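# Open incubator outer door and inner glass door fully

## Task

Swing the incubator's outer door and then the glass door behind it fully open, so that both stay open by themselves once the robot lets go. No flask may reach the floor, neither door may be banged open or shut, and the robot must end upright and untilted. Finish by releasing everything and moving the robot away.

## Robot and tools

Robot: TidyBot++, a single-arm mobile manipulator. The base is 0.54 m long, 0.50 m wide and 0.38 m tall, and it rolls on four powered casters. On top sits one seven-joint arm ending in a two-finger gripper. The shoulder is 0.12 m ahead of the base centre and 0.68 m up. There are two cameras: base_camera, fixed on the base, and wrist_camera, which looks along the hand.

Frames: in the base frame the origin is on the floor below the base centre, x points forward, y left and z up. hand_pose is given in this frame and marks the point between the finger pads. Its z axis runs out along the fingers, and the fingers close along its y axis. The odometry frame is wherever the base frame was when the session began. base_odometry heading is positive to the left and runs from -3.142 to 3.142. Odometry counts wheel turns, so any slip shows up as travel, and a few centimetres or degrees of drift build up over many moves. base_tilt is in degrees, positive when the robot leans forward or right, with a fixed bias of about 1 degree.

execute_actions: takes "actions", a list holding either zero actions or one, plus an optional "cameras" list (base_camera, wrist_camera or all; leaving it out gives every camera, and [] gives none). An empty list simply reports state and images. An action may contain:
- "base": exactly one relative move, measured from where the base last reported itself. translate_m drives forward (+) or back, -2 to 2 m. strafe_m slides left (+) or right, -2 to 2 m. rotate_rad turns counter-clockwise from above (+), -6.3 to 6.3 rad. A move needing more than 8.667 s at its top speed is refused.
- "joints": absolute targets keyed by name. joint_1_rad through joint_7_rad are in radians, and gripper_pos is a 0 to 1 scale (0 fully open with about 85 mm between pads, 1 fully closed). Ranges: joint_2_rad ±2.249, joint_4_rad ±2.579, joint_6_rad ±2.099; joints 1, 3, 5 and 7 are unlimited but always take the shorter way round, so turn them in steps of less than half a turn. joint_1_rad positive swings the arm clockwise seen from above, opposite to rotate_rad. joint_7_rad at 1.57, with the hand pointing down, opens the fingers toward the robot's left and right.
- "speeds": caps on that action's base speed. translate_m and strafe_m 0.05 to 0.5 m/s, rotate_rad 0.1 to 1.57 rad/s, where the top value is the default.
Base and joint motions start at the same moment but may finish at different times, and no action lasts longer than 15 s. A joint left out of an action may still be driving toward an earlier target. An unknown key or an out-of-range number makes the whole call rejected with no motion.

Arm geometry: when joint_1_rad = 0, joint_3_rad = 3.14 and joint_5_rad = 0, the arm lies in the base's forward vertical plane. Measured from vertical (forward positive), the upper arm (0.42 m) is at joint_2_rad, the forearm (0.31 m) at joint_2_rad - joint_4_rad, and the hand (0.31 m to the hand point) at joint_2_rad - joint_4_rad - joint_6_rad. Summing length×sin gives forward reach from the shoulder, and summing length×cos gives height above it. The arm starts folded, hand down, sticking out up to 0.08 m ahead of the base. A downward-pointing hand reaches at most about 0.94 m high, and only when close to the base.

Result lines: base_status and joint_status describe how each motion ended. "done" for the base only means the wheels turned the commanded amount, which can include slip. "off_target" means the part stopped short and may still be pushing. After "contact_stop" or "time_out" it holds where it stopped. "joint command not followed" plus a "cause:" line means the arm's targets were held back, for example to stop the arm colliding with itself. The gripper still moves, and those targets may be retried later. No check keeps the arm off the base. on_its_own lists motion you did not command. motor_effort is in percent of maximum, with the peak in brackets; readings are noisy. For the gripper, "done" at 1 means nothing is held, while "off_target" means an object stopped the fingers. "ARM HIT" marks a hard strike against the base or the arm itself. Motor temperatures are listed per arm joint; MOTOR HOT appears from 60 °C, and an OVER-TEMPERATURE FAULT at 75 °C lets the arm sag, with keys reading "limit_stop_at_motor_heat" that you should resend. A torque fault (joints 1 to 4 at 104.5 N m, joints 5 to 7 at 51.3 N m) freezes the arm and gripper for 10 s and drops the rest of that call, while the base carries on.

Accuracy: friction can leave joints short of target while still reporting done. To fix this, send each joint its previous command plus the difference between what you want and what it reads. hand_pose itself may be 1 to 2 cm off, so check against the images. Loads make the arm sag. While holding something, never command a joint to its current reading.

wait: seconds from 0 to 10. It commands nothing and returns the same state and images.
zoom_image: camera plus region [x0, y0, x1, y1] in pixels of that camera's latest image, at most 504×504.
read_manual: returns only the licence texts.
finished_scene: scene number; call it only once the doors are open, released and the robot is clear. It cannot be undone.

Cautions: swing the doors slowly so neither slams. Keep flasks from falling. A blocked base keeps shoving hard, so avoid driving with the arm caught on something, especially above about 0.8 m, because that can tip the robot. A sideways pull on a raised hand can lift wheels. If the robot leans, pull the arm back or reverse the base. A stop in one call cancels the later motion calls in the same reply.

Each tool is called after "Request:" as a command line: name --argument value for each argument, lists and objects as JSON in quotes; but a table of rows of numbers goes row by row, as --pt "numbers of a row", without its own name.

## Session

Request:
execute_actions --actions '[]'

Scene clock: 0.00 s.
Motor temperatures (°C, as the motors report them): [34 31 33 30 39 39 44]
base_odometry: x=+0.000 y=+0.000 heading=+0.000 (m, m, rad; odometry frame)
base_tilt: forward=-0.6 right=-0.3 (deg)
base_status: not commanded
joint_positions: joint_1_rad=-0.032 joint_2_rad=-0.352 joint_3_rad=+3.149 joint_4_rad=-2.534 joint_5_rad=-0.027 joint_6_rad=-0.880 joint_7_rad=+1.596 gripper_pos=+0.000
joint_status: not commanded
motor_effort: joint_1_rad=+1 joint_2_rad=-1 joint_3_rad=+0 joint_4_rad=+11 joint_5_rad=+0 joint_6_rad=+0 joint_7_rad=+0 (%)
hand_pose: x=+0.2562 y=+0.0115 z=+0.5863 quat_wxyz=(-0.012, +0.999, +0.017, +0.040) (m; base frame)
pictures: base_camera, wrist_camera
Images, in order (width x height): base_camera 644x364, wrist_camera 644x476.

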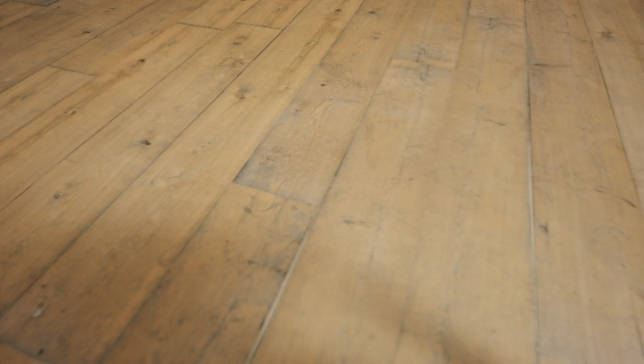

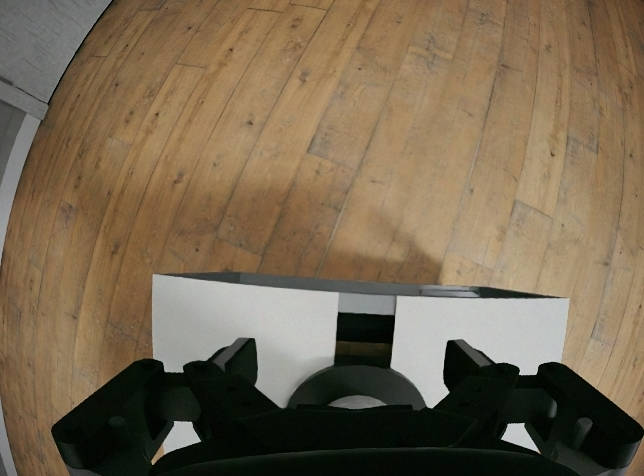

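Request:
execute_actions --actions '[{"joints":{"joint_6_rad":0.5}}]' --cameras '["wrist_camera"]'

Request:
execute_actions --actions '[{"joints":{"joint_1_rad":-1.0}}]' --cameras '["wrist_camera"]'

Scene clock: 7.40 s.
Motor temperatures (°C, as the motors report them): [34 31 33 30 39 39 44]
base_odometry: x=+0.000 y=+0.000 heading=+0.000 (m, m, rad; odometry frame)
base_tilt: forward=-0.5 right=-0.2 (deg)
base_status: not commanded
joint_positions: joint_1_rad=-0.032 joint_2_rad=-0.352 joint_3_rad=+3.149 joint_4_rad=-2.534 joint_5_rad=-0.027 joint_6_rad=+0.483 joint_7_rad=+1.596 gripper_pos=+0.000
joint_status: all done
motor_effort: joint_1_rad=+1(1) joint_2_rad=-7(7) joint_3_rad=-1(0) joint_4_rad=+16(17) joint_5_rad=+0(0) joint_6_rad=+8(10) joint_7_rad=+0(0) (%)
hand_pose: x=+0.5402 y=+0.0077 z=+0.8566 quat_wxyz=(-0.004, +0.751, +0.005, +0.660) (m; base frame)
pictures: wrist_camera
Images, in order (width x height): wrist_camera 644x476.

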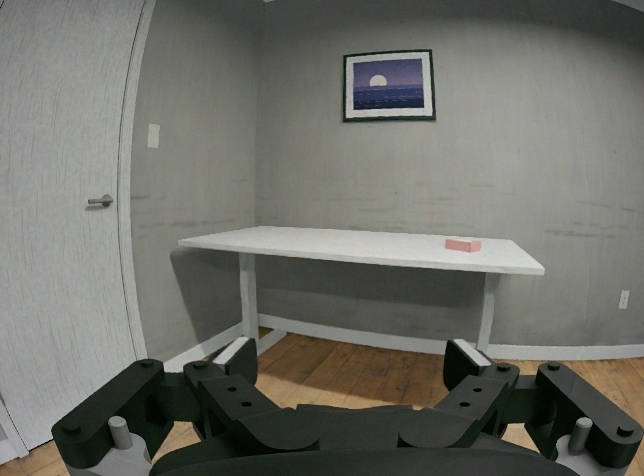

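Scene clock: 9.67 s.
Motor temperatures (°C, as the motors report them): [34 31 33 30 39 39 44]
base_odometry: x=+0.000 y=+0.000 heading=+0.000 (m, m, rad; odometry frame)
base_tilt: forward=-0.5 right=-0.2 (deg)
base_status: not commanded
joint_positions: joint_1_rad=-0.991 joint_2_rad=-0.352 joint_3_rad=+3.149 joint_4_rad=-2.534 joint_5_rad=-0.027 joint_6_rad=+0.483 joint_7_rad=+1.596 gripper_pos=+0.000
joint_status: all done
motor_effort: joint_1_rad=+1(2) joint_2_rad=-6(6) joint_3_rad=-1(1) joint_4_rad=+16(16) joint_5_rad=+0(1) joint_6_rad=+8(9) joint_7_rad=+0(0) (%)
hand_pose: x=+0.3545 y=+0.3492 z=+0.8566 quat_wxyz=(-0.308, +0.664, +0.351, +0.584) (m; base frame)
pictures: wrist_camera
Images, in order (width x height): wrist_camera 644x476.

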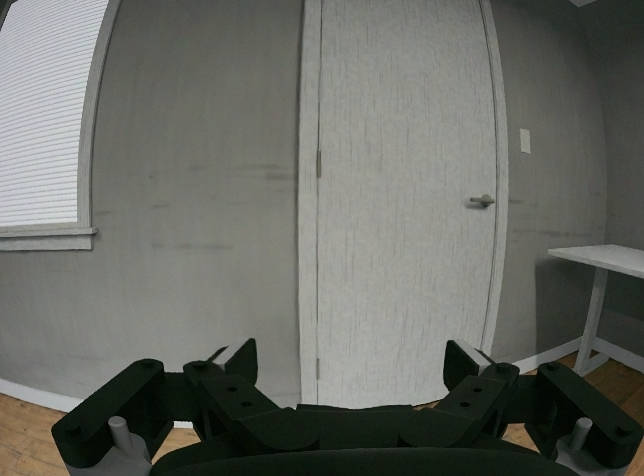

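Wall is close on the left. Look right.

Request:
execute_actions --actions '[{"joints":{"joint_1_rad":1.3}}]' --cameras '["wrist_camera"]'

Request:
execute_actions --actions '[{"joints":{"joint_1_rad":2.7}}]' --cameras '["wrist_camera"]'

Scene clock: 17.33 s.
Motor temperatures (°C, as the motors report them): [34 31 33 30 39 39 44]
base_odometry: x=+0.000 y=+0.000 heading=+0.000 (m, m, rad; odometry frame)
base_tilt: forward=-0.6 right=-0.2 (deg)
base_status: not commanded
joint_positions: joint_1_rad=+1.291 joint_2_rad=-0.352 joint_3_rad=+3.149 joint_4_rad=-2.534 joint_5_rad=-0.027 joint_6_rad=+0.483 joint_7_rad=+1.596 gripper_pos=+0.000
joint_status: all done
motor_effort: joint_1_rad=+1(1) joint_2_rad=-7(7) joint_3_rad=+0(1) joint_4_rad=+16(16) joint_5_rad=+0(0) joint_6_rad=+9(9) joint_7_rad=+0(1) (%)
hand_pose: x=+0.2295 y=-0.4065 z=+0.8566 quat_wxyz=(+0.403, +0.596, -0.457, +0.523) (m; base frame)
pictures: wrist_camera
Images, in order (width x height): wrist_camera 644x476.

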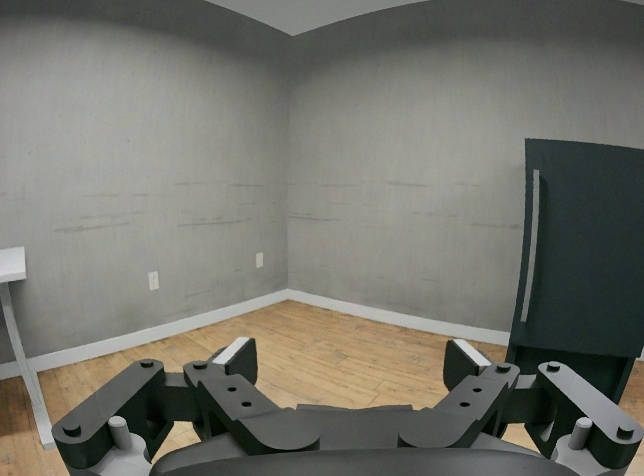

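Scene clock: 20.00 s.
Motor temperatures (°C, as the motors report them): [34 31 33 30 39 39 44]
base_odometry: x=+0.000 y=+0.000 heading=+0.000 (m, m, rad; odometry frame)
base_tilt: forward=-0.6 right=-0.2 (deg)
base_status: not commanded
joint_positions: joint_1_rad=+2.691 joint_2_rad=-0.352 joint_3_rad=+3.149 joint_4_rad=-2.534 joint_5_rad=-0.027 joint_6_rad=+0.483 joint_7_rad=+1.596 gripper_pos=+0.000
joint_status: all done
motor_effort: joint_1_rad=+1(1) joint_2_rad=-7(7) joint_3_rad=-1(0) joint_4_rad=+16(16) joint_5_rad=+0(0) joint_6_rad=+9(9) joint_7_rad=+1(0) (%)
hand_pose: x=-0.2628 y=-0.1780 z=+0.8566 quat_wxyz=(+0.645, +0.161, -0.734, +0.141) (m; base frame)
pictures: wrist_camera
Images, in order (width x height): wrist_camera 644x476.

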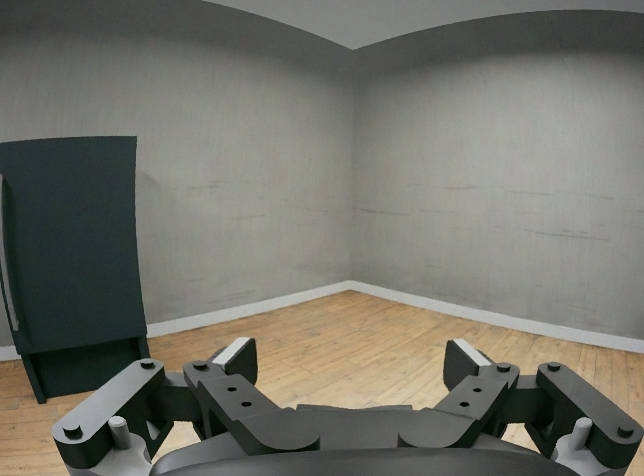

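Request:
execute_actions --actions '[{"base":{"rotate_rad":-2.0},"joints":{"joint_1_rad":0.0}}]'

Scene clock: 27.23 s.
Motor temperatures (°C, as the motors report them): [34 31 33 30 39 39 44]
base_odometry: x=+0.000 y=+0.000 heading=-1.999 (m, m, rad; odometry frame)
base_tilt: forward=-0.6 right=-0.3 (deg)
base_status: done
joint_positions: joint_1_rad=+0.009 joint_2_rad=-0.352 joint_3_rad=+3.149 joint_4_rad=-2.534 joint_5_rad=-0.027 joint_6_rad=+0.483 joint_7_rad=+1.596 gripper_pos=+0.000
joint_status: all done
motor_effort: joint_1_rad=+2(1) joint_2_rad=-7(7) joint_3_rad=+0(1) joint_4_rad=+16(17) joint_5_rad=+0(0) joint_6_rad=+9(9) joint_7_rad=+1(0) (%)
hand_pose: x=+0.5401 y=-0.0095 z=+0.8566 quat_wxyz=(+0.009, +0.751, -0.010, +0.660) (m; base frame)
pictures: base_camera, wrist_camera
Images, in order (width x height): base_camera 644x364, wrist_camera 644x476.

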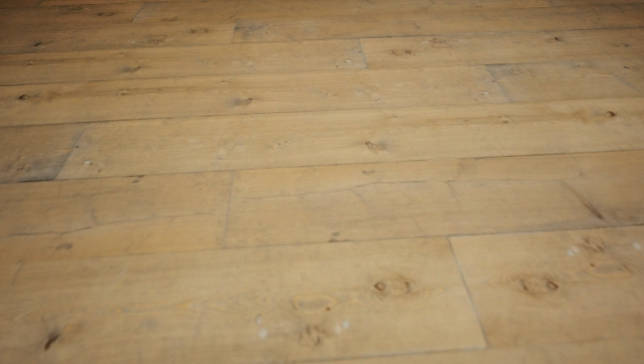

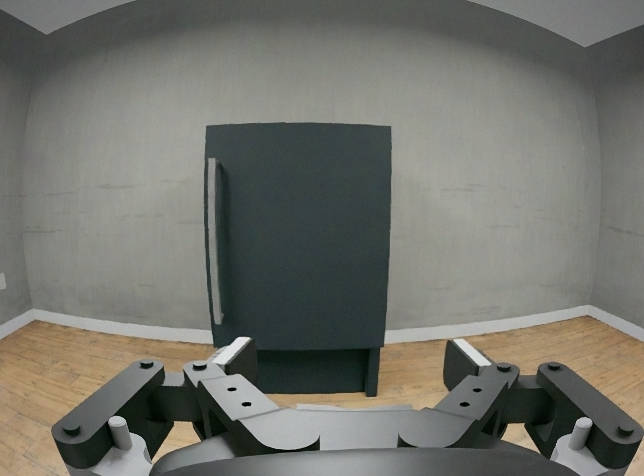

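Request:
execute_actions --actions '[{"base":{"rotate_rad":0.1},"joints":{"joint_6_rad":0.61}}]' --cameras '[]'

Request:
execute_actions --actions '[{"base":{"translate_m":0.4}}]'

Scene clock: 51.30 s.
Motor temperatures (°C, as the motors report them): [34 31 33 30 39 39 44]
base_odometry: x=+0.000 y=+0.000 heading=-1.900 (m, m, rad; odometry frame)
base_tilt: forward=-0.6 right=-0.2 (deg)
base_status: done
joint_positions: joint_1_rad=+0.004 joint_2_rad=-0.352 joint_3_rad=+3.149 joint_4_rad=-2.534 joint_5_rad=-0.027 joint_6_rad=+0.580 joint_7_rad=+1.596 gripper_pos=+0.000
joint_status: all done
motor_effort: joint_1_rad=+1(1) joint_2_rad=-7(8) joint_3_rad=+0(1) joint_4_rad=+16(18) joint_5_rad=+0(1) joint_6_rad=+8(10) joint_7_rad=+0(0) (%)
hand_pose: x=+0.5425 y=-0.0085 z=+0.8868 quat_wxyz=(+0.009, +0.718, -0.009, +0.696) (m; base frame)
pictures: none
No camera images: the call's "cameras" was empty. Leave "cameras" out to get every camera's image.

Scene clock: 53.43 s.
Motor temperatures (°C, as the motors report them): [34 31 33 30 39 39 44]
base_odometry: x=-0.130 y=-0.379 heading=-1.901 (m, m, rad; odometry frame)
base_tilt: forward=-0.6 right=-0.2 (deg)
base_status: done
joint_positions: joint_1_rad=+0.004 joint_2_rad=-0.349 joint_3_rad=+3.149 joint_4_rad=-2.534 joint_5_rad=-0.027 joint_6_rad=+0.580 joint_7_rad=+1.596 gripper_pos=+0.000
joint_status: not commanded
motor_effort: joint_1_rad=+1(1) joint_2_rad=-6(10) joint_3_rad=+0(0) joint_4_rad=+16(17) joint_5_rad=+0(1) joint_6_rad=+9(9) joint_7_rad=+1(0) (%)
hand_pose: x=+0.5433 y=-0.0085 z=+0.8853 quat_wxyz=(+0.009, +0.719, -0.009, +0.695) (m; base frame)
pictures: base_camera, wrist_camera
Images, in order (width x height): base_camera 644x364, wrist_camera 644x476.

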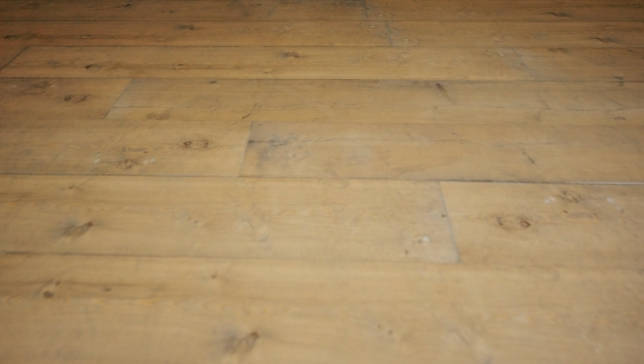

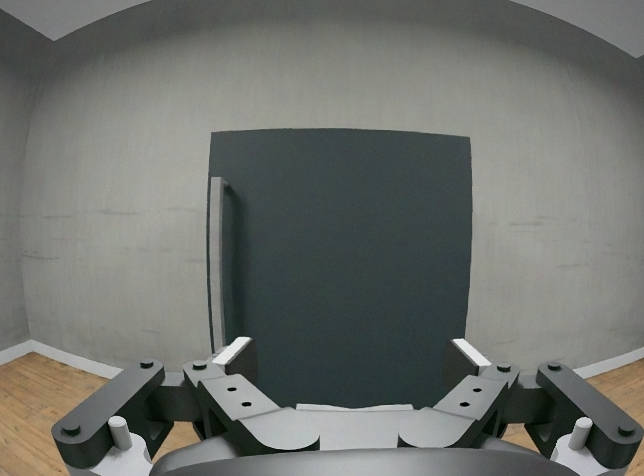

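Request:
execute_actions --actions '[{"base":{"strafe_m":0.31},"joints":{"joint_2_rad":0.6,"joint_4_rad":-2.09,"joint_6_rad":1.12,"joint_1_rad":0.0,"joint_3_rad":3.14,"joint_5_rad":0,"joint_7_rad":1.57}}]'

Scene clock: 64.07 s.
Motor temperatures (°C, as the motors report them): [34 31 33 30 39 39 44]
base_odometry: x=+0.163 y=-0.479 heading=-1.901 (m, m, rad; odometry frame)
base_tilt: forward=-0.6 right=-0.2 (deg)
base_status: done
joint_positions: joint_1_rad=+0.001 joint_2_rad=+0.595 joint_3_rad=+3.149 joint_4_rad=-2.113 joint_5_rad=-0.021 joint_6_rad=+1.078 joint_7_rad=+1.596 gripper_pos=+0.000
joint_status: all done
motor_effort: joint_1_rad=+1(1) joint_2_rad=-36(37) joint_3_rad=-1(1) joint_4_rad=+10(18) joint_5_rad=+0(1) joint_6_rad=+9(9) joint_7_rad=+1(1) (%)
hand_pose: x=+0.7976 y=-0.0088 z=+0.7266 quat_wxyz=(+0.016, +0.728, -0.002, +0.686) (m; base frame)
pictures: base_camera, wrist_camera
Images, in order (width x height): base_camera 644x364, wrist_camera 644x476.

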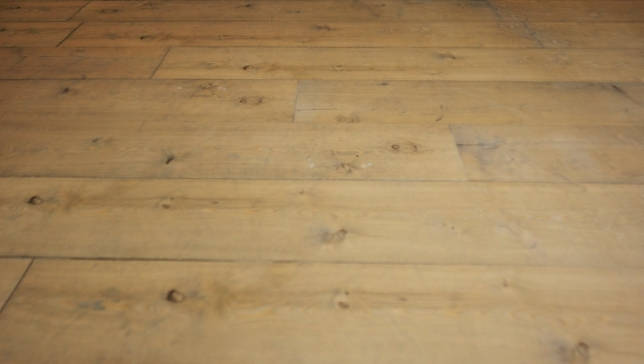

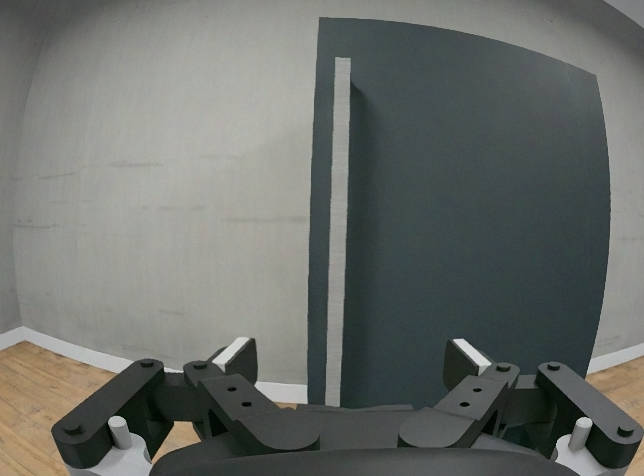

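Request:
execute_actions --actions '[{"base":{"translate_m":0.25},"joints":{"joint_4_rad":-2.07,"joint_6_rad":1.14}}]'

Scene clock: 71.20 s.
Motor temperatures (°C, as the motors report them): [34 32 33 30 39 39 44]
base_odometry: x=+0.082 y=-0.716 heading=-1.901 (m, m, rad; odometry frame)
base_tilt: forward=-0.5 right=-0.3 (deg)
base_status: done
joint_positions: joint_1_rad=+0.001 joint_2_rad=+0.597 joint_3_rad=+3.149 joint_4_rad=-2.086 joint_5_rad=-0.020 joint_6_rad=+1.101 joint_7_rad=+1.596 gripper_pos=+0.000
joint_status: all done
motor_effort: joint_1_rad=+0(0) joint_2_rad=-36(38) joint_3_rad=+0(2) joint_4_rad=+11(12) joint_5_rad=+0(1) joint_6_rad=+8(9) joint_7_rad=+0(0) (%)
hand_pose: x=+0.8060 y=-0.0087 z=+0.7442 quat_wxyz=(+0.016, +0.711, -0.002, +0.703) (m; base frame)
pictures: base_camera, wrist_camera
Images, in order (width x height): base_camera 644x364, wrist_camera 644x476.

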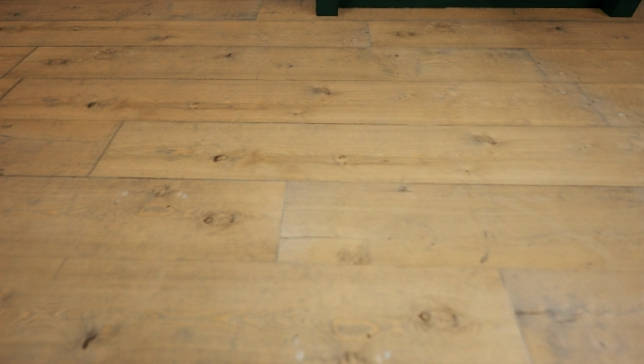

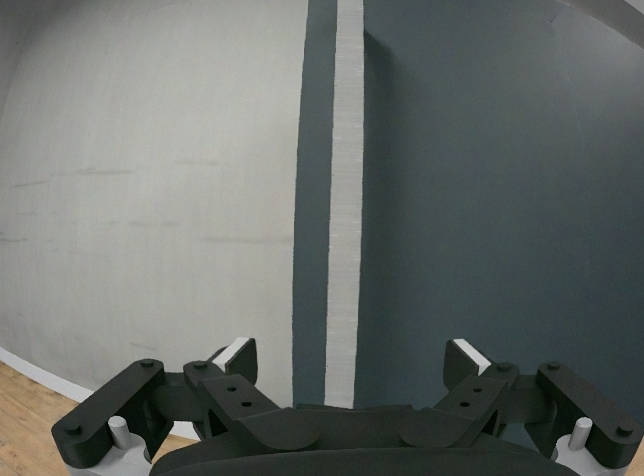

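Request:
execute_actions --actions '[{"base":{"translate_m":0.08,"translate_m":0.08},"speeds":{"translate_m":0.1}}]'

Scene clock: 77.13 s.
Motor temperatures (°C, as the motors report them): [34 32 33 30 39 39 44]
base_odometry: x=+0.057 y=-0.792 heading=-1.900 (m, m, rad; odometry frame)
base_tilt: forward=-0.5 right=-0.3 (deg)
base_status: done
joint_positions: joint_1_rad=+0.001 joint_2_rad=+0.598 joint_3_rad=+3.149 joint_4_rad=-2.085 joint_5_rad=-0.019 joint_6_rad=+1.102 joint_7_rad=+1.596 gripper_pos=+0.000
joint_status: not commanded
motor_effort: joint_1_rad=+0(4) joint_2_rad=-37(38) joint_3_rad=-1(3) joint_4_rad=+11(11) joint_5_rad=+1(1) joint_6_rad=+9(9) joint_7_rad=+0(1) (%)
hand_pose: x=+0.8062 y=-0.0084 z=+0.7444 quat_wxyz=(+0.016, +0.711, -0.001, +0.703) (m; base frame)
pictures: base_camera, wrist_camera
Images, in order (width x height): base_camera 644x364, wrist_camera 644x476.

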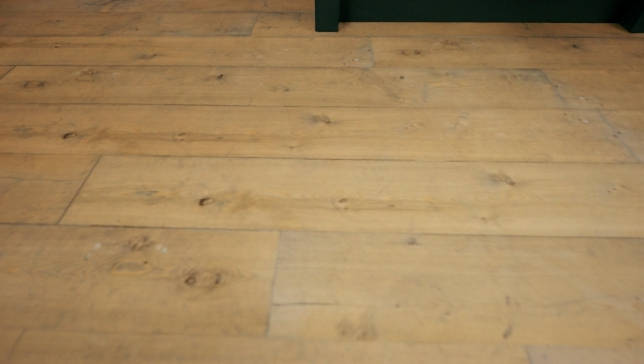

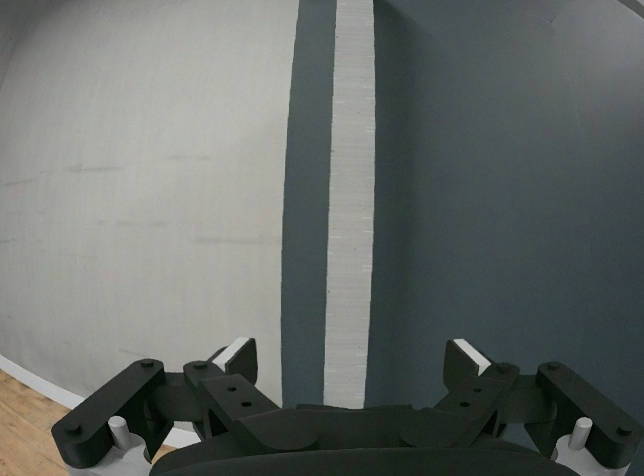

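Request:
execute_actions --actions '[{"base":{"translate_m":0.05},"speeds":{"translate_m":0.1}}]' --cameras '["wrist_camera"]'

Scene clock: 84.70 s.
Motor temperatures (°C, as the motors report them): [34 32 33 30 39 39 44]
base_odometry: x=+0.041 y=-0.839 heading=-1.899 (m, m, rad; odometry frame)
base_tilt: forward=-0.5 right=-0.3 (deg)
base_status: done
joint_positions: joint_1_rad=+0.001 joint_2_rad=+0.598 joint_3_rad=+3.149 joint_4_rad=-2.085 joint_5_rad=-0.019 joint_6_rad=+1.102 joint_7_rad=+1.596 gripper_pos=+0.000
joint_status: not commanded
motor_effort: joint_1_rad=+1(3) joint_2_rad=-37(39) joint_3_rad=-1(2) joint_4_rad=+11(12) joint_5_rad=+0(1) joint_6_rad=+9(9) joint_7_rad=+0(0) (%)
hand_pose: x=+0.8064 y=-0.0083 z=+0.7445 quat_wxyz=(+0.016, +0.711, -0.001, +0.703) (m; base frame)
pictures: wrist_camera
Images, in order (width x height): wrist_camera 644x476.

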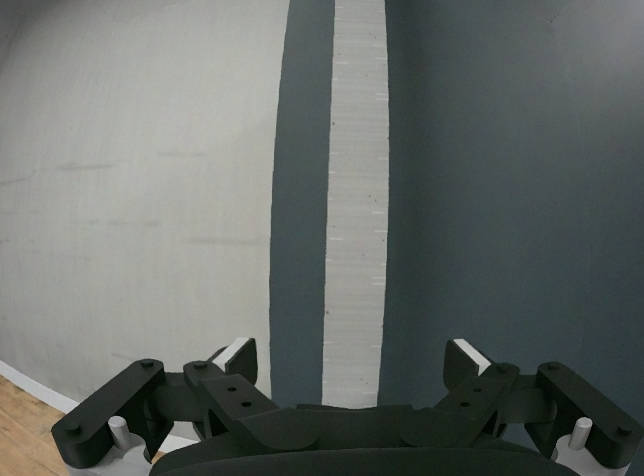

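Request:
execute_actions --actions '[{"base":{"translate_m":0.025},"speeds":{"translate_m":0.1}}]' --cameras '[]'

Request:
execute_actions --actions '[{"joints":{"gripper_pos":1.0}}]' --cameras '["wrist_camera"]'

Scene clock: 89.50 s.
Motor temperatures (°C, as the motors report them): [34 32 33 30 39 39 44]
base_odometry: x=+0.033 y=-0.863 heading=-1.899 (m, m, rad; odometry frame)
base_tilt: forward=-0.5 right=-0.3 (deg)
base_status: done
joint_positions: joint_1_rad=+0.001 joint_2_rad=+0.600 joint_3_rad=+3.149 joint_4_rad=-2.082 joint_5_rad=-0.019 joint_6_rad=+1.102 joint_7_rad=+1.596 gripper_pos=+0.000
joint_status: not commanded
motor_effort: joint_1_rad=+2(3) joint_2_rad=-36(39) joint_3_rad=+0(2) joint_4_rad=+11(12) joint_5_rad=+0(1) joint_6_rad=+9(9) joint_7_rad=+0(0) (%)
hand_pose: x=+0.8073 y=-0.0082 z=+0.7445 quat_wxyz=(+0.016, +0.710, -0.001, +0.704) (m; base frame)
pictures: none
No camera images: the call's "cameras" was empty. Leave "cameras" out to get every camera's image.

Scene clock: 90.60 s.
Motor temperatures (°C, as the motors report them): [34 32 33 30 39 39 44]
base_odometry: x=+0.033 y=-0.863 heading=-1.899 (m, m, rad; odometry frame)
base_tilt: forward=-0.5 right=-0.2 (deg)
base_status: not commanded
joint_positions: joint_1_rad=+0.003 joint_2_rad=+0.600 joint_3_rad=+3.149 joint_4_rad=-2.082 joint_5_rad=-0.017 joint_6_rad=+1.102 joint_7_rad=+1.593 gripper_pos=+0.738
joint_status: gripper_pos off_target (ended at +0.738, target +1.000)
motor_effort: joint_1_rad=+0(2) joint_2_rad=-35(37) joint_3_rad=-2(4) joint_4_rad=+12(17) joint_5_rad=+1(4) joint_6_rad=+8(10) joint_7_rad=+3(3) (%)
hand_pose: x=+0.8072 y=-0.0091 z=+0.7444 quat_wxyz=(+0.015, +0.710, -0.002, +0.704) (m; base frame)
pictures: wrist_camera
Images, in order (width x height): wrist_camera 644x476.

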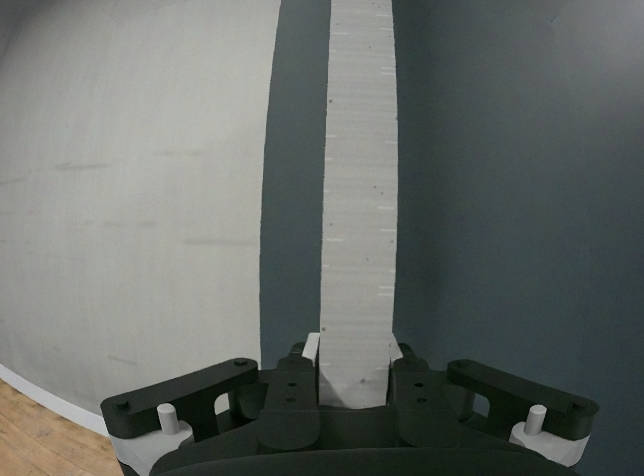

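Request:
execute_actions --actions '[{"base":{"translate_m":-0.12},"speeds":{"translate_m":0.05}}]'

Scene clock: 95.43 s.
Motor temperatures (°C, as the motors report them): [34 32 33 30 39 39 44]
base_odometry: x=+0.072 y=-0.750 heading=-1.899 (m, m, rad; odometry frame)
base_tilt: forward=-0.5 right=-0.2 (deg)
base_status: done
joint_positions: joint_1_rad=+0.029 joint_2_rad=+0.616 joint_3_rad=+3.149 joint_4_rad=-2.057 joint_5_rad=+0.003 joint_6_rad=+1.103 joint_7_rad=+1.587 gripper_pos=+0.739
joint_status: not commanded
motor_effort: joint_1_rad=-5(7) joint_2_rad=-41(50) joint_3_rad=-4(6) joint_4_rad=+6(12) joint_5_rad=-3(4) joint_6_rad=+11(14) joint_7_rad=+3(3) (%)
hand_pose: x=+0.8150 y=-0.0224 z=+0.7447 quat_wxyz=(+0.019, +0.707, -0.004, +0.707) (m; base frame)
pictures: base_camera, wrist_camera
Images, in order (width x height): base_camera 644x364, wrist_camera 644x476.

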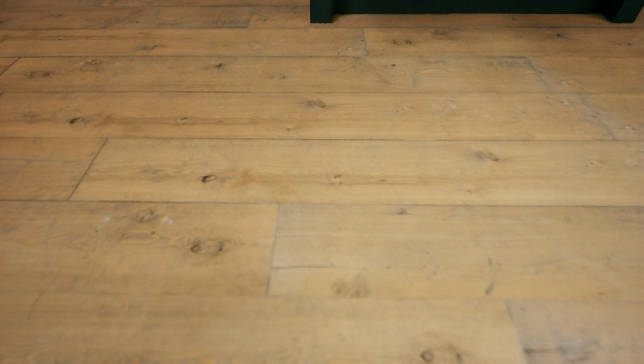

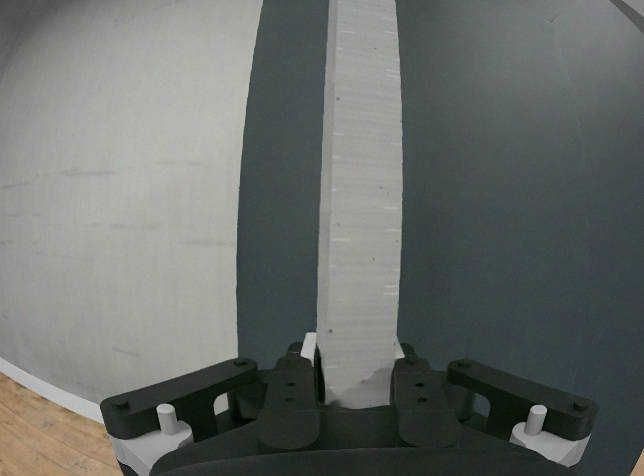

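Request:
execute_actions --actions '[{"base":{"strafe_m":-0.06},"speeds":{"strafe_m":0.1}}]' --cameras '[]'

Request:
execute_actions --actions '[{"base":{"rotate_rad":0.12},"speeds":{"rotate_rad":0.2}}]' --cameras '[]'

Request:
execute_actions --actions '[{"base":{"strafe_m":-0.09},"speeds":{"strafe_m":0.1}}]' --cameras '[]'

Request:
execute_actions --actions '[{"base":{"translate_m":-0.08},"speeds":{"translate_m":0.08}}]'

Scene clock: 120.97 s.
Motor temperatures (°C, as the motors report them): [34 32 33 30 39 39 44]
base_odometry: x=+0.015 y=-0.730 heading=-1.899 (m, m, rad; odometry frame)
base_tilt: forward=-0.6 right=-0.2 (deg)
base_status: done
joint_positions: joint_1_rad=-0.033 joint_2_rad=+0.616 joint_3_rad=+3.126 joint_4_rad=-2.058 joint_5_rad=+0.029 joint_6_rad=+1.103 joint_7_rad=+1.585 gripper_pos=+0.739
joint_status: not commanded
motor_effort: joint_1_rad=+7(9) joint_2_rad=-40(42) joint_3_rad=+5(6) joint_4_rad=+12(12) joint_5_rad=-5(7) joint_6_rad=+10(12) joint_7_rad=+2(4) (%)
hand_pose: x=+0.8137 y=+0.0405 z=+0.7445 quat_wxyz=(-0.019, +0.707, +0.031, +0.707) (m; base frame)
pictures: none
No camera images: the call's "cameras" was empty. Leave "cameras" out to get every camera's image.

Scene clock: 121.97 s.
Motor temperatures (°C, as the motors report them): [34 32 33 30 39 39 44]
base_odometry: x=+0.015 y=-0.730 heading=-1.781 (m, m, rad; odometry frame)
base_tilt: forward=-0.5 right=-0.2 (deg)
base_status: done
joint_positions: joint_1_rad=+0.059 joint_2_rad=+0.616 joint_3_rad=+3.162 joint_4_rad=-2.058 joint_5_rad=+0.002 joint_6_rad=+1.103 joint_7_rad=+1.582 gripper_pos=+0.739
joint_status: not commanded
motor_effort: joint_1_rad=-10(11) joint_2_rad=-39(40) joint_3_rad=-9(9) joint_4_rad=+5(14) joint_5_rad=+2(5) joint_6_rad=+9(11) joint_7_rad=+4(4) (%)
hand_pose: x=+0.8136 y=-0.0499 z=+0.7447 quat_wxyz=(+0.035, +0.707, -0.018, +0.706) (m; base frame)
pictures: none
No camera images: the call's "cameras" was empty. Leave "cameras" out to get every camera's image.

Scene clock: 123.40 s.
Motor temperatures (°C, as the motors report them): [34 32 33 30 39 39 44]
base_odometry: x=-0.073 y=-0.711 heading=-1.779 (m, m, rad; odometry frame)
base_tilt: forward=-0.5 right=-0.3 (deg)
base_status: done
joint_positions: joint_1_rad=-0.037 joint_2_rad=+0.616 joint_3_rad=+3.125 joint_4_rad=-2.059 joint_5_rad=+0.012 joint_6_rad=+1.103 joint_7_rad=+1.582 gripper_pos=+0.739
joint_status: not commanded
motor_effort: joint_1_rad=+9(9) joint_2_rad=-39(41) joint_3_rad=+5(8) joint_4_rad=+13(13) joint_5_rad=-4(5) joint_6_rad=+10(11) joint_7_rad=+0(5) (%)
hand_pose: x=+0.8135 y=+0.0390 z=+0.7444 quat_wxyz=(-0.019, +0.707, +0.024, +0.706) (m; base frame)
pictures: none
No camera images: the call's "cameras" was empty. Leave "cameras" out to get every camera's image.

Scene clock: 124.93 s.
Motor temperatures (°C, as the motors report them): [34 32 33 30 39 39 44]
base_odometry: x=-0.057 y=-0.633 heading=-1.779 (m, m, rad; odometry frame)
base_tilt: forward=-0.5 right=-0.2 (deg)
base_status: done
joint_positions: joint_1_rad=+0.003 joint_2_rad=+0.616 joint_3_rad=+3.125 joint_4_rad=-2.058 joint_5_rad=+0.020 joint_6_rad=+1.103 joint_7_rad=+1.582 gripper_pos=+0.739
joint_status: not commanded
motor_effort: joint_1_rad=-1(9) joint_2_rad=-43(45) joint_3_rad=-2(5) joint_4_rad=+8(12) joint_5_rad=-6(6) joint_6_rad=+11(14) joint_7_rad=+2(2) (%)
hand_pose: x=+0.8147 y=+0.0138 z=+0.7444 quat_wxyz=(-0.006, +0.707, +0.014, +0.707) (m; base frame)
pictures: base_camera, wrist_camera
Images, in order (width x height): base_camera 644x364, wrist_camera 644x476.

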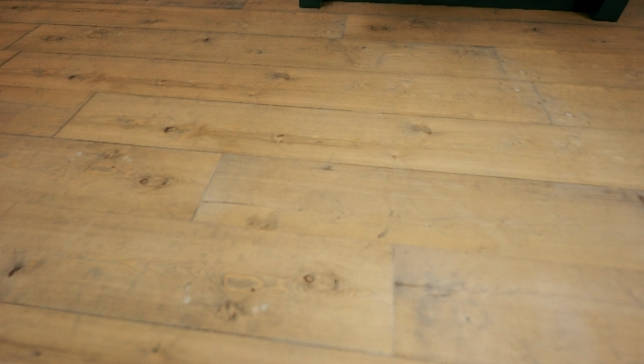

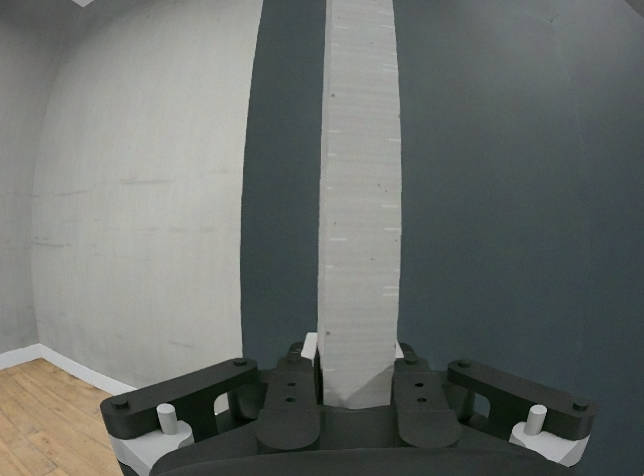

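Request:
execute_actions --actions '[{"base":{"strafe_m":-0.07},"speeds":{"strafe_m":0.12}}]' --cameras '[]'

Request:
execute_actions --actions '[{"base":{"rotate_rad":0.15},"speeds":{"rotate_rad":0.25}}]' --cameras '[]'

Request:
execute_actions --actions '[{"base":{"strafe_m":-0.07},"speeds":{"strafe_m":0.12}}]' --cameras '[]'

Request:
execute_actions --actions '[{"base":{"translate_m":-0.1},"speeds":{"translate_m":0.08}}]'

Scene clock: 139.30 s.
Motor temperatures (°C, as the motors report them): [34 32 33 30 39 39 44]
base_odometry: x=-0.126 y=-0.618 heading=-1.779 (m, m, rad; odometry frame)
base_tilt: forward=-0.5 right=-0.2 (deg)
base_status: done
joint_positions: joint_1_rad=-0.066 joint_2_rad=+0.616 joint_3_rad=+3.099 joint_4_rad=-2.061 joint_5_rad=+0.046 joint_6_rad=+1.103 joint_7_rad=+1.582 gripper_pos=+0.739
joint_status: not commanded
motor_effort: joint_1_rad=+13(16) joint_2_rad=-38(40) joint_3_rad=+9(10) joint_4_rad=+12(14) joint_5_rad=-8(9) joint_6_rad=+9(10) joint_7_rad=+1(3) (%)
hand_pose: x=+0.8087 y=+0.0821 z=+0.7442 quat_wxyz=(-0.047, +0.706, +0.053, +0.705) (m; base frame)
pictures: none
No camera images: the call's "cameras" was empty. Leave "cameras" out to get every camera's image.

Scene clock: 140.33 s.
Motor temperatures (°C, as the motors report them): [34 33 33 30 39 39 44]
base_odometry: x=-0.126 y=-0.618 heading=-1.631 (m, m, rad; odometry frame)
base_tilt: forward=-0.5 right=-0.2 (deg)
base_status: done
joint_positions: joint_1_rad=+0.047 joint_2_rad=+0.614 joint_3_rad=+3.151 joint_4_rad=-2.061 joint_5_rad=+0.007 joint_6_rad=+1.103 joint_7_rad=+1.580 gripper_pos=+0.739
joint_status: not commanded
motor_effort: joint_1_rad=-8(12) joint_2_rad=-39(39) joint_3_rad=-6(8) joint_4_rad=+7(15) joint_5_rad=+2(7) joint_6_rad=+9(11) joint_7_rad=+4(5) (%)
hand_pose: x=+0.8134 y=-0.0341 z=+0.7444 quat_wxyz=(+0.023, +0.707, -0.011, +0.706) (m; base frame)
pictures: none
No camera images: the call's "cameras" was empty. Leave "cameras" out to get every camera's image.

Scene clock: 141.43 s.
Motor temperatures (°C, as the motors report them): [34 33 33 30 39 39 44]
base_odometry: x=-0.196 y=-0.614 heading=-1.630 (m, m, rad; odometry frame)
base_tilt: forward=-0.5 right=-0.2 (deg)
base_status: done
joint_positions: joint_1_rad=-0.033 joint_2_rad=+0.614 joint_3_rad=+3.129 joint_4_rad=-2.062 joint_5_rad=+0.007 joint_6_rad=+1.103 joint_7_rad=+1.580 gripper_pos=+0.739
joint_status: not commanded
motor_effort: joint_1_rad=+7(8) joint_2_rad=-38(39) joint_3_rad=+4(7) joint_4_rad=+13(14) joint_5_rad=-2(4) joint_6_rad=+10(11) joint_7_rad=+1(4) (%)
hand_pose: x=+0.8130 y=+0.0334 z=+0.7442 quat_wxyz=(-0.016, +0.707, +0.019, +0.706) (m; base frame)
pictures: none
No camera images: the call's "cameras" was empty. Leave "cameras" out to get every camera's image.

Scene clock: 143.30 s.
Motor temperatures (°C, as the motors report them): [34 33 33 30 39 39 44]
base_odometry: x=-0.190 y=-0.515 heading=-1.630 (m, m, rad; odometry frame)
base_tilt: forward=-0.5 right=-0.2 (deg)
base_status: done
joint_positions: joint_1_rad=+0.018 joint_2_rad=+0.618 joint_3_rad=+3.129 joint_4_rad=-2.055 joint_5_rad=+0.028 joint_6_rad=+1.104 joint_7_rad=+1.576 gripper_pos=+0.739
joint_status: not commanded
motor_effort: joint_1_rad=-2(8) joint_2_rad=-43(45) joint_3_rad=-2(5) joint_4_rad=+6(12) joint_5_rad=-7(7) joint_6_rad=+12(14) joint_7_rad=+5(5) (%)
hand_pose: x=+0.8158 y=+0.0037 z=+0.7443 quat_wxyz=(-0.003, +0.707, +0.010, +0.707) (m; base frame)
pictures: base_camera, wrist_camera
Images, in order (width x height): base_camera 644x364, wrist_camera 644x476.

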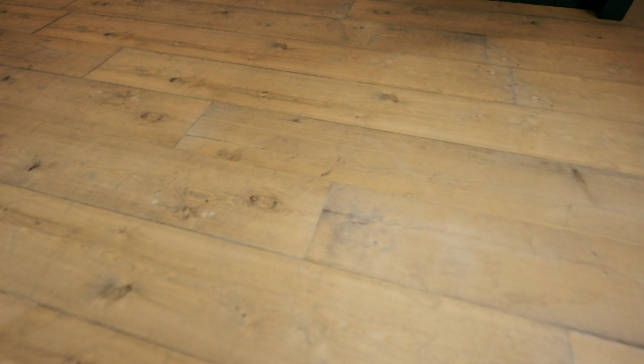

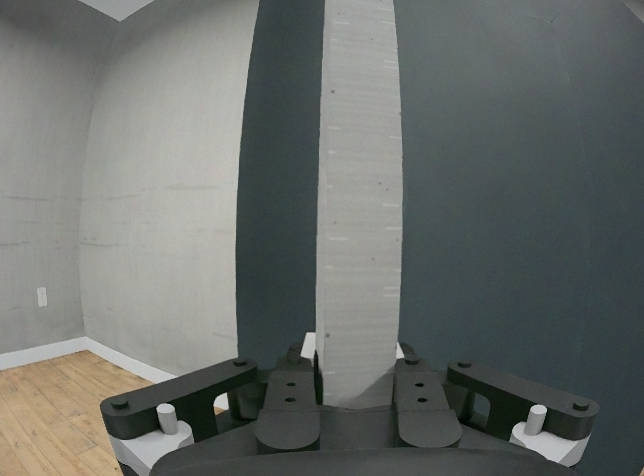

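Request:
execute_actions --actions '[{"base":{"strafe_m":-0.09},"speeds":{"strafe_m":0.12}}]' --cameras '[]'

Request:
execute_actions --actions '[{"base":{"rotate_rad":0.2},"speeds":{"rotate_rad":0.25}}]' --cameras '[]'

Request:
execute_actions --actions '[{"base":{"strafe_m":-0.1},"speeds":{"strafe_m":0.12}}]' --cameras '[]'

Request:
execute_actions --actions '[{"base":{"translate_m":-0.13},"speeds":{"translate_m":0.08}}]' --cameras '[]'

Request:
execute_actions --actions '[{"base":{"strafe_m":-0.09},"speeds":{"strafe_m":0.12}}]' --cameras '[]'

Request:
execute_actions --actions '[{"base":{"rotate_rad":0.2},"speeds":{"rotate_rad":0.25}}]' --cameras '[]'

Request:
execute_actions --actions '[{"base":{"strafe_m":-0.1},"speeds":{"strafe_m":0.12}}]' --cameras '[]'

Request:
execute_actions --actions '[{"base":{"translate_m":-0.13},"speeds":{"translate_m":0.08}}]'

Scene clock: 161.03 s.
Motor temperatures (°C, as the motors report them): [34 33 33 30 39 39 44]
base_odometry: x=-0.280 y=-0.509 heading=-1.630 (m, m, rad; odometry frame)
base_tilt: forward=-0.5 right=-0.3 (deg)
base_status: done
joint_positions: joint_1_rad=-0.075 joint_2_rad=+0.616 joint_3_rad=+3.094 joint_4_rad=-2.061 joint_5_rad=+0.053 joint_6_rad=+1.104 joint_7_rad=+1.575 gripper_pos=+0.740
joint_status: not commanded
motor_effort: joint_1_rad=+16(17) joint_2_rad=-38(43) joint_3_rad=+9(11) joint_4_rad=+13(13) joint_5_rad=-9(11) joint_6_rad=+9(12) joint_7_rad=+0(6) (%)
hand_pose: x=+0.8072 y=+0.0930 z=+0.7440 quat_wxyz=(-0.057, +0.705, +0.057, +0.704) (m; base frame)
pictures: none
No camera images: the call's "cameras" was empty. Leave "cameras" out to get every camera's image.

Scene clock: 163.90 s.
Motor temperatures (°C, as the motors report them): [34 33 33 30 39 39 44]
base_odometry: x=-0.280 y=-0.509 heading=-1.437 (m, m, rad; odometry frame)
base_tilt: forward=-0.5 right=-0.2 (deg)
base_status: rotate_rad time_out (by the wheels' count: +0.193 of +0.200)
joint_positions: joint_1_rad=+0.067 joint_2_rad=+0.615 joint_3_rad=+3.167 joint_4_rad=-2.060 joint_5_rad=-0.001 joint_6_rad=+1.104 joint_7_rad=+1.567 gripper_pos=+0.740
joint_status: not commanded
motor_effort: joint_1_rad=-12(15) joint_2_rad=-41(41) joint_3_rad=-9(12) joint_4_rad=+7(16) joint_5_rad=+2(8) joint_6_rad=+11(11) joint_7_rad=+6(6) (%)
hand_pose: x=+0.8122 y=-0.0592 z=+0.7445 quat_wxyz=(+0.035, +0.707, -0.028, +0.706) (m; base frame)
pictures: none
No camera images: the call's "cameras" was empty. Leave "cameras" out to get every camera's image.

not run: a stop came earlier in this reply.

not run: a stop came earlier in this reply.

not run: a stop came earlier in this reply.

not run: a stop came earlier in this reply.

not run: a stop came earlier in this reply.

not run: a stop came earlier in this reply.

Request:
execute_actions --actions '[{"base":{"strafe_m":-0.1},"speeds":{"strafe_m":0.12}}]' --cameras '[]'

Request:
execute_actions --actions '[{"base":{"translate_m":-0.13},"speeds":{"translate_m":0.08}}]' --cameras '[]'

Request:
execute_actions --actions '[{"base":{"strafe_m":-0.06},"speeds":{"strafe_m":0.12}}]' --cameras '[]'

Request:
execute_actions --actions '[{"base":{"rotate_rad":0.15},"speeds":{"rotate_rad":0.3}}]' --cameras '[]'

Request:
execute_actions --actions '[{"base":{"strafe_m":-0.08},"speeds":{"strafe_m":0.12}}]' --cameras '[]'

Request:
execute_actions --actions '[{"base":{"translate_m":-0.1},"speeds":{"translate_m":0.08}}]'

Scene clock: 175.43 s.
Motor temperatures (°C, as the motors report them): [34 33 33 30 39 39 44]
base_odometry: x=-0.379 y=-0.522 heading=-1.435 (m, m, rad; odometry frame)
base_tilt: forward=-0.5 right=-0.3 (deg)
base_status: done
joint_positions: joint_1_rad=-0.040 joint_2_rad=+0.615 joint_3_rad=+3.127 joint_4_rad=-2.062 joint_5_rad=+0.011 joint_6_rad=+1.104 joint_7_rad=+1.567 gripper_pos=+0.740
joint_status: not commanded
motor_effort: joint_1_rad=+9(10) joint_2_rad=-39(42) joint_3_rad=+5(7) joint_4_rad=+14(14) joint_5_rad=-3(4) joint_6_rad=+10(13) joint_7_rad=-1(6) (%)
hand_pose: x=+0.8125 y=+0.0401 z=+0.7439 quat_wxyz=(-0.025, +0.708, +0.019, +0.706) (m; base frame)
pictures: none
No camera images: the call's "cameras" was empty. Leave "cameras" out to get every camera's image.

Scene clock: 177.57 s.
Motor temperatures (°C, as the motors report them): [34 33 33 30 39 39 44]
base_odometry: x=-0.397 y=-0.394 heading=-1.436 (m, m, rad; odometry frame)
base_tilt: forward=-0.6 right=-0.2 (deg)
base_status: done
joint_positions: joint_1_rad=+0.021 joint_2_rad=+0.622 joint_3_rad=+3.129 joint_4_rad=-2.051 joint_5_rad=+0.038 joint_6_rad=+1.104 joint_7_rad=+1.567 gripper_pos=+0.740
joint_status: not commanded
motor_effort: joint_1_rad=-3(10) joint_2_rad=-43(46) joint_3_rad=-2(5) joint_4_rad=+4(13) joint_5_rad=-8(9) joint_6_rad=+13(14) joint_7_rad=+5(6) (%)
hand_pose: x=+0.8173 y=+0.0035 z=+0.7441 quat_wxyz=(-0.006, +0.706, +0.010, +0.708) (m; base frame)
pictures: none
No camera images: the call's "cameras" was empty. Leave "cameras" out to get every camera's image.

Scene clock: 178.63 s.
Motor temperatures (°C, as the motors report them): [34 33 33 30 39 39 44]
base_odometry: x=-0.457 y=-0.402 heading=-1.436 (m, m, rad; odometry frame)
base_tilt: forward=-0.5 right=-0.2 (deg)
base_status: done
joint_positions: joint_1_rad=-0.050 joint_2_rad=+0.621 joint_3_rad=+3.112 joint_4_rad=-2.054 joint_5_rad=+0.049 joint_6_rad=+1.104 joint_7_rad=+1.566 gripper_pos=+0.740
joint_status: not commanded
motor_effort: joint_1_rad=+11(12) joint_2_rad=-39(44) joint_3_rad=+7(7) joint_4_rad=+11(12) joint_5_rad=-9(10) joint_6_rad=+10(13) joint_7_rad=+1(7) (%)
hand_pose: x=+0.8131 y=+0.0652 z=+0.7439 quat_wxyz=(-0.041, +0.706, +0.042, +0.706) (m; base frame)
pictures: none
No camera images: the call's "cameras" was empty. Leave "cameras" out to get every camera's image.

Scene clock: 179.60 s.
Motor temperatures (°C, as the motors report them): [34 33 33 30 39 39 44]
base_odometry: x=-0.457 y=-0.402 heading=-1.289 (m, m, rad; odometry frame)
base_tilt: forward=-0.5 right=-0.2 (deg)
base_status: done
joint_positions: joint_1_rad=+0.066 joint_2_rad=+0.621 joint_3_rad=+3.160 joint_4_rad=-2.051 joint_5_rad=+0.020 joint_6_rad=+1.104 joint_7_rad=+1.560 gripper_pos=+0.740
joint_status: not commanded
motor_effort: joint_1_rad=-12(12) joint_2_rad=-42(44) joint_3_rad=-9(9) joint_4_rad=+5(12) joint_5_rad=+0(8) joint_6_rad=+13(13) joint_7_rad=+7(8) (%)
hand_pose: x=+0.8159 y=-0.0485 z=+0.7443 quat_wxyz=(+0.025, +0.706, -0.019, +0.708) (m; base frame)
pictures: none
No camera images: the call's "cameras" was empty. Leave "cameras" out to get every camera's image.

Scene clock: 180.87 s.
Motor temperatures (°C, as the motors report them): [34 33 33 30 39 39 44]
base_odometry: x=-0.534 y=-0.424 heading=-1.287 (m, m, rad; odometry frame)
base_tilt: forward=-0.5 right=-0.3 (deg)
base_status: done
joint_positions: joint_1_rad=-0.031 joint_2_rad=+0.619 joint_3_rad=+3.135 joint_4_rad=-2.056 joint_5_rad=+0.018 joint_6_rad=+1.104 joint_7_rad=+1.560 gripper_pos=+0.740
joint_status: not commanded
motor_effort: joint_1_rad=+7(12) joint_2_rad=-38(44) joint_3_rad=+3(8) joint_4_rad=+13(12) joint_5_rad=-3(5) joint_6_rad=+9(13) joint_7_rad=-1(8) (%)
hand_pose: x=+0.8149 y=+0.0316 z=+0.7438 quat_wxyz=(-0.021, +0.707, +0.016, +0.707) (m; base frame)
pictures: none
No camera images: the call's "cameras" was empty. Leave "cameras" out to get every camera's image.

Scene clock: 182.63 s.
Motor temperatures (°C, as the motors report them): [34 33 33 30 39 39 44]
base_odometry: x=-0.562 y=-0.329 heading=-1.287 (m, m, rad; odometry frame)
base_tilt: forward=-0.5 right=-0.2 (deg)
base_status: done
joint_positions: joint_1_rad=+0.025 joint_2_rad=+0.626 joint_3_rad=+3.135 joint_4_rad=-2.044 joint_5_rad=+0.048 joint_6_rad=+1.104 joint_7_rad=+1.560 gripper_pos=+0.740
joint_status: not commanded
motor_effort: joint_1_rad=-4(6) joint_2_rad=-45(47) joint_3_rad=-3(5) joint_4_rad=+2(12) joint_5_rad=-9(10) joint_6_rad=+14(14) joint_7_rad=+7(7) (%)
hand_pose: x=+0.8194 y=+0.0004 z=+0.7441 quat_wxyz=(-0.006, +0.706, +0.010, +0.709) (m; base frame)
pictures: base_camera, wrist_camera
Images, in order (width x height): base_camera 644x364, wrist_camera 644x476.

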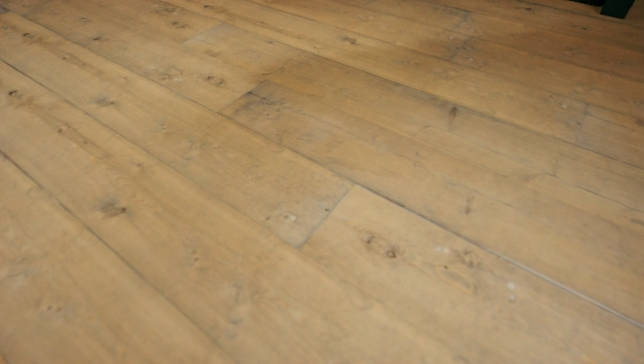

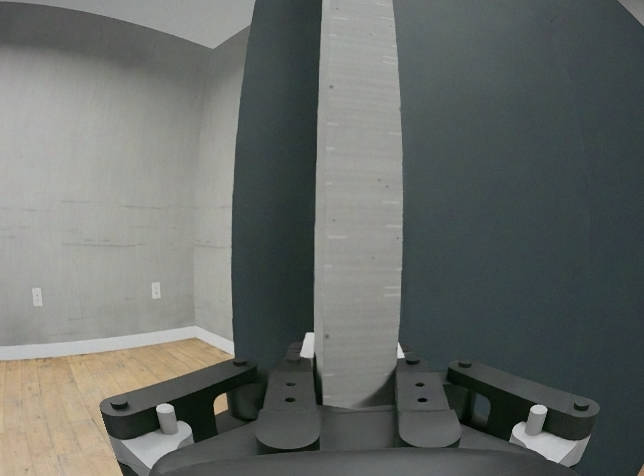

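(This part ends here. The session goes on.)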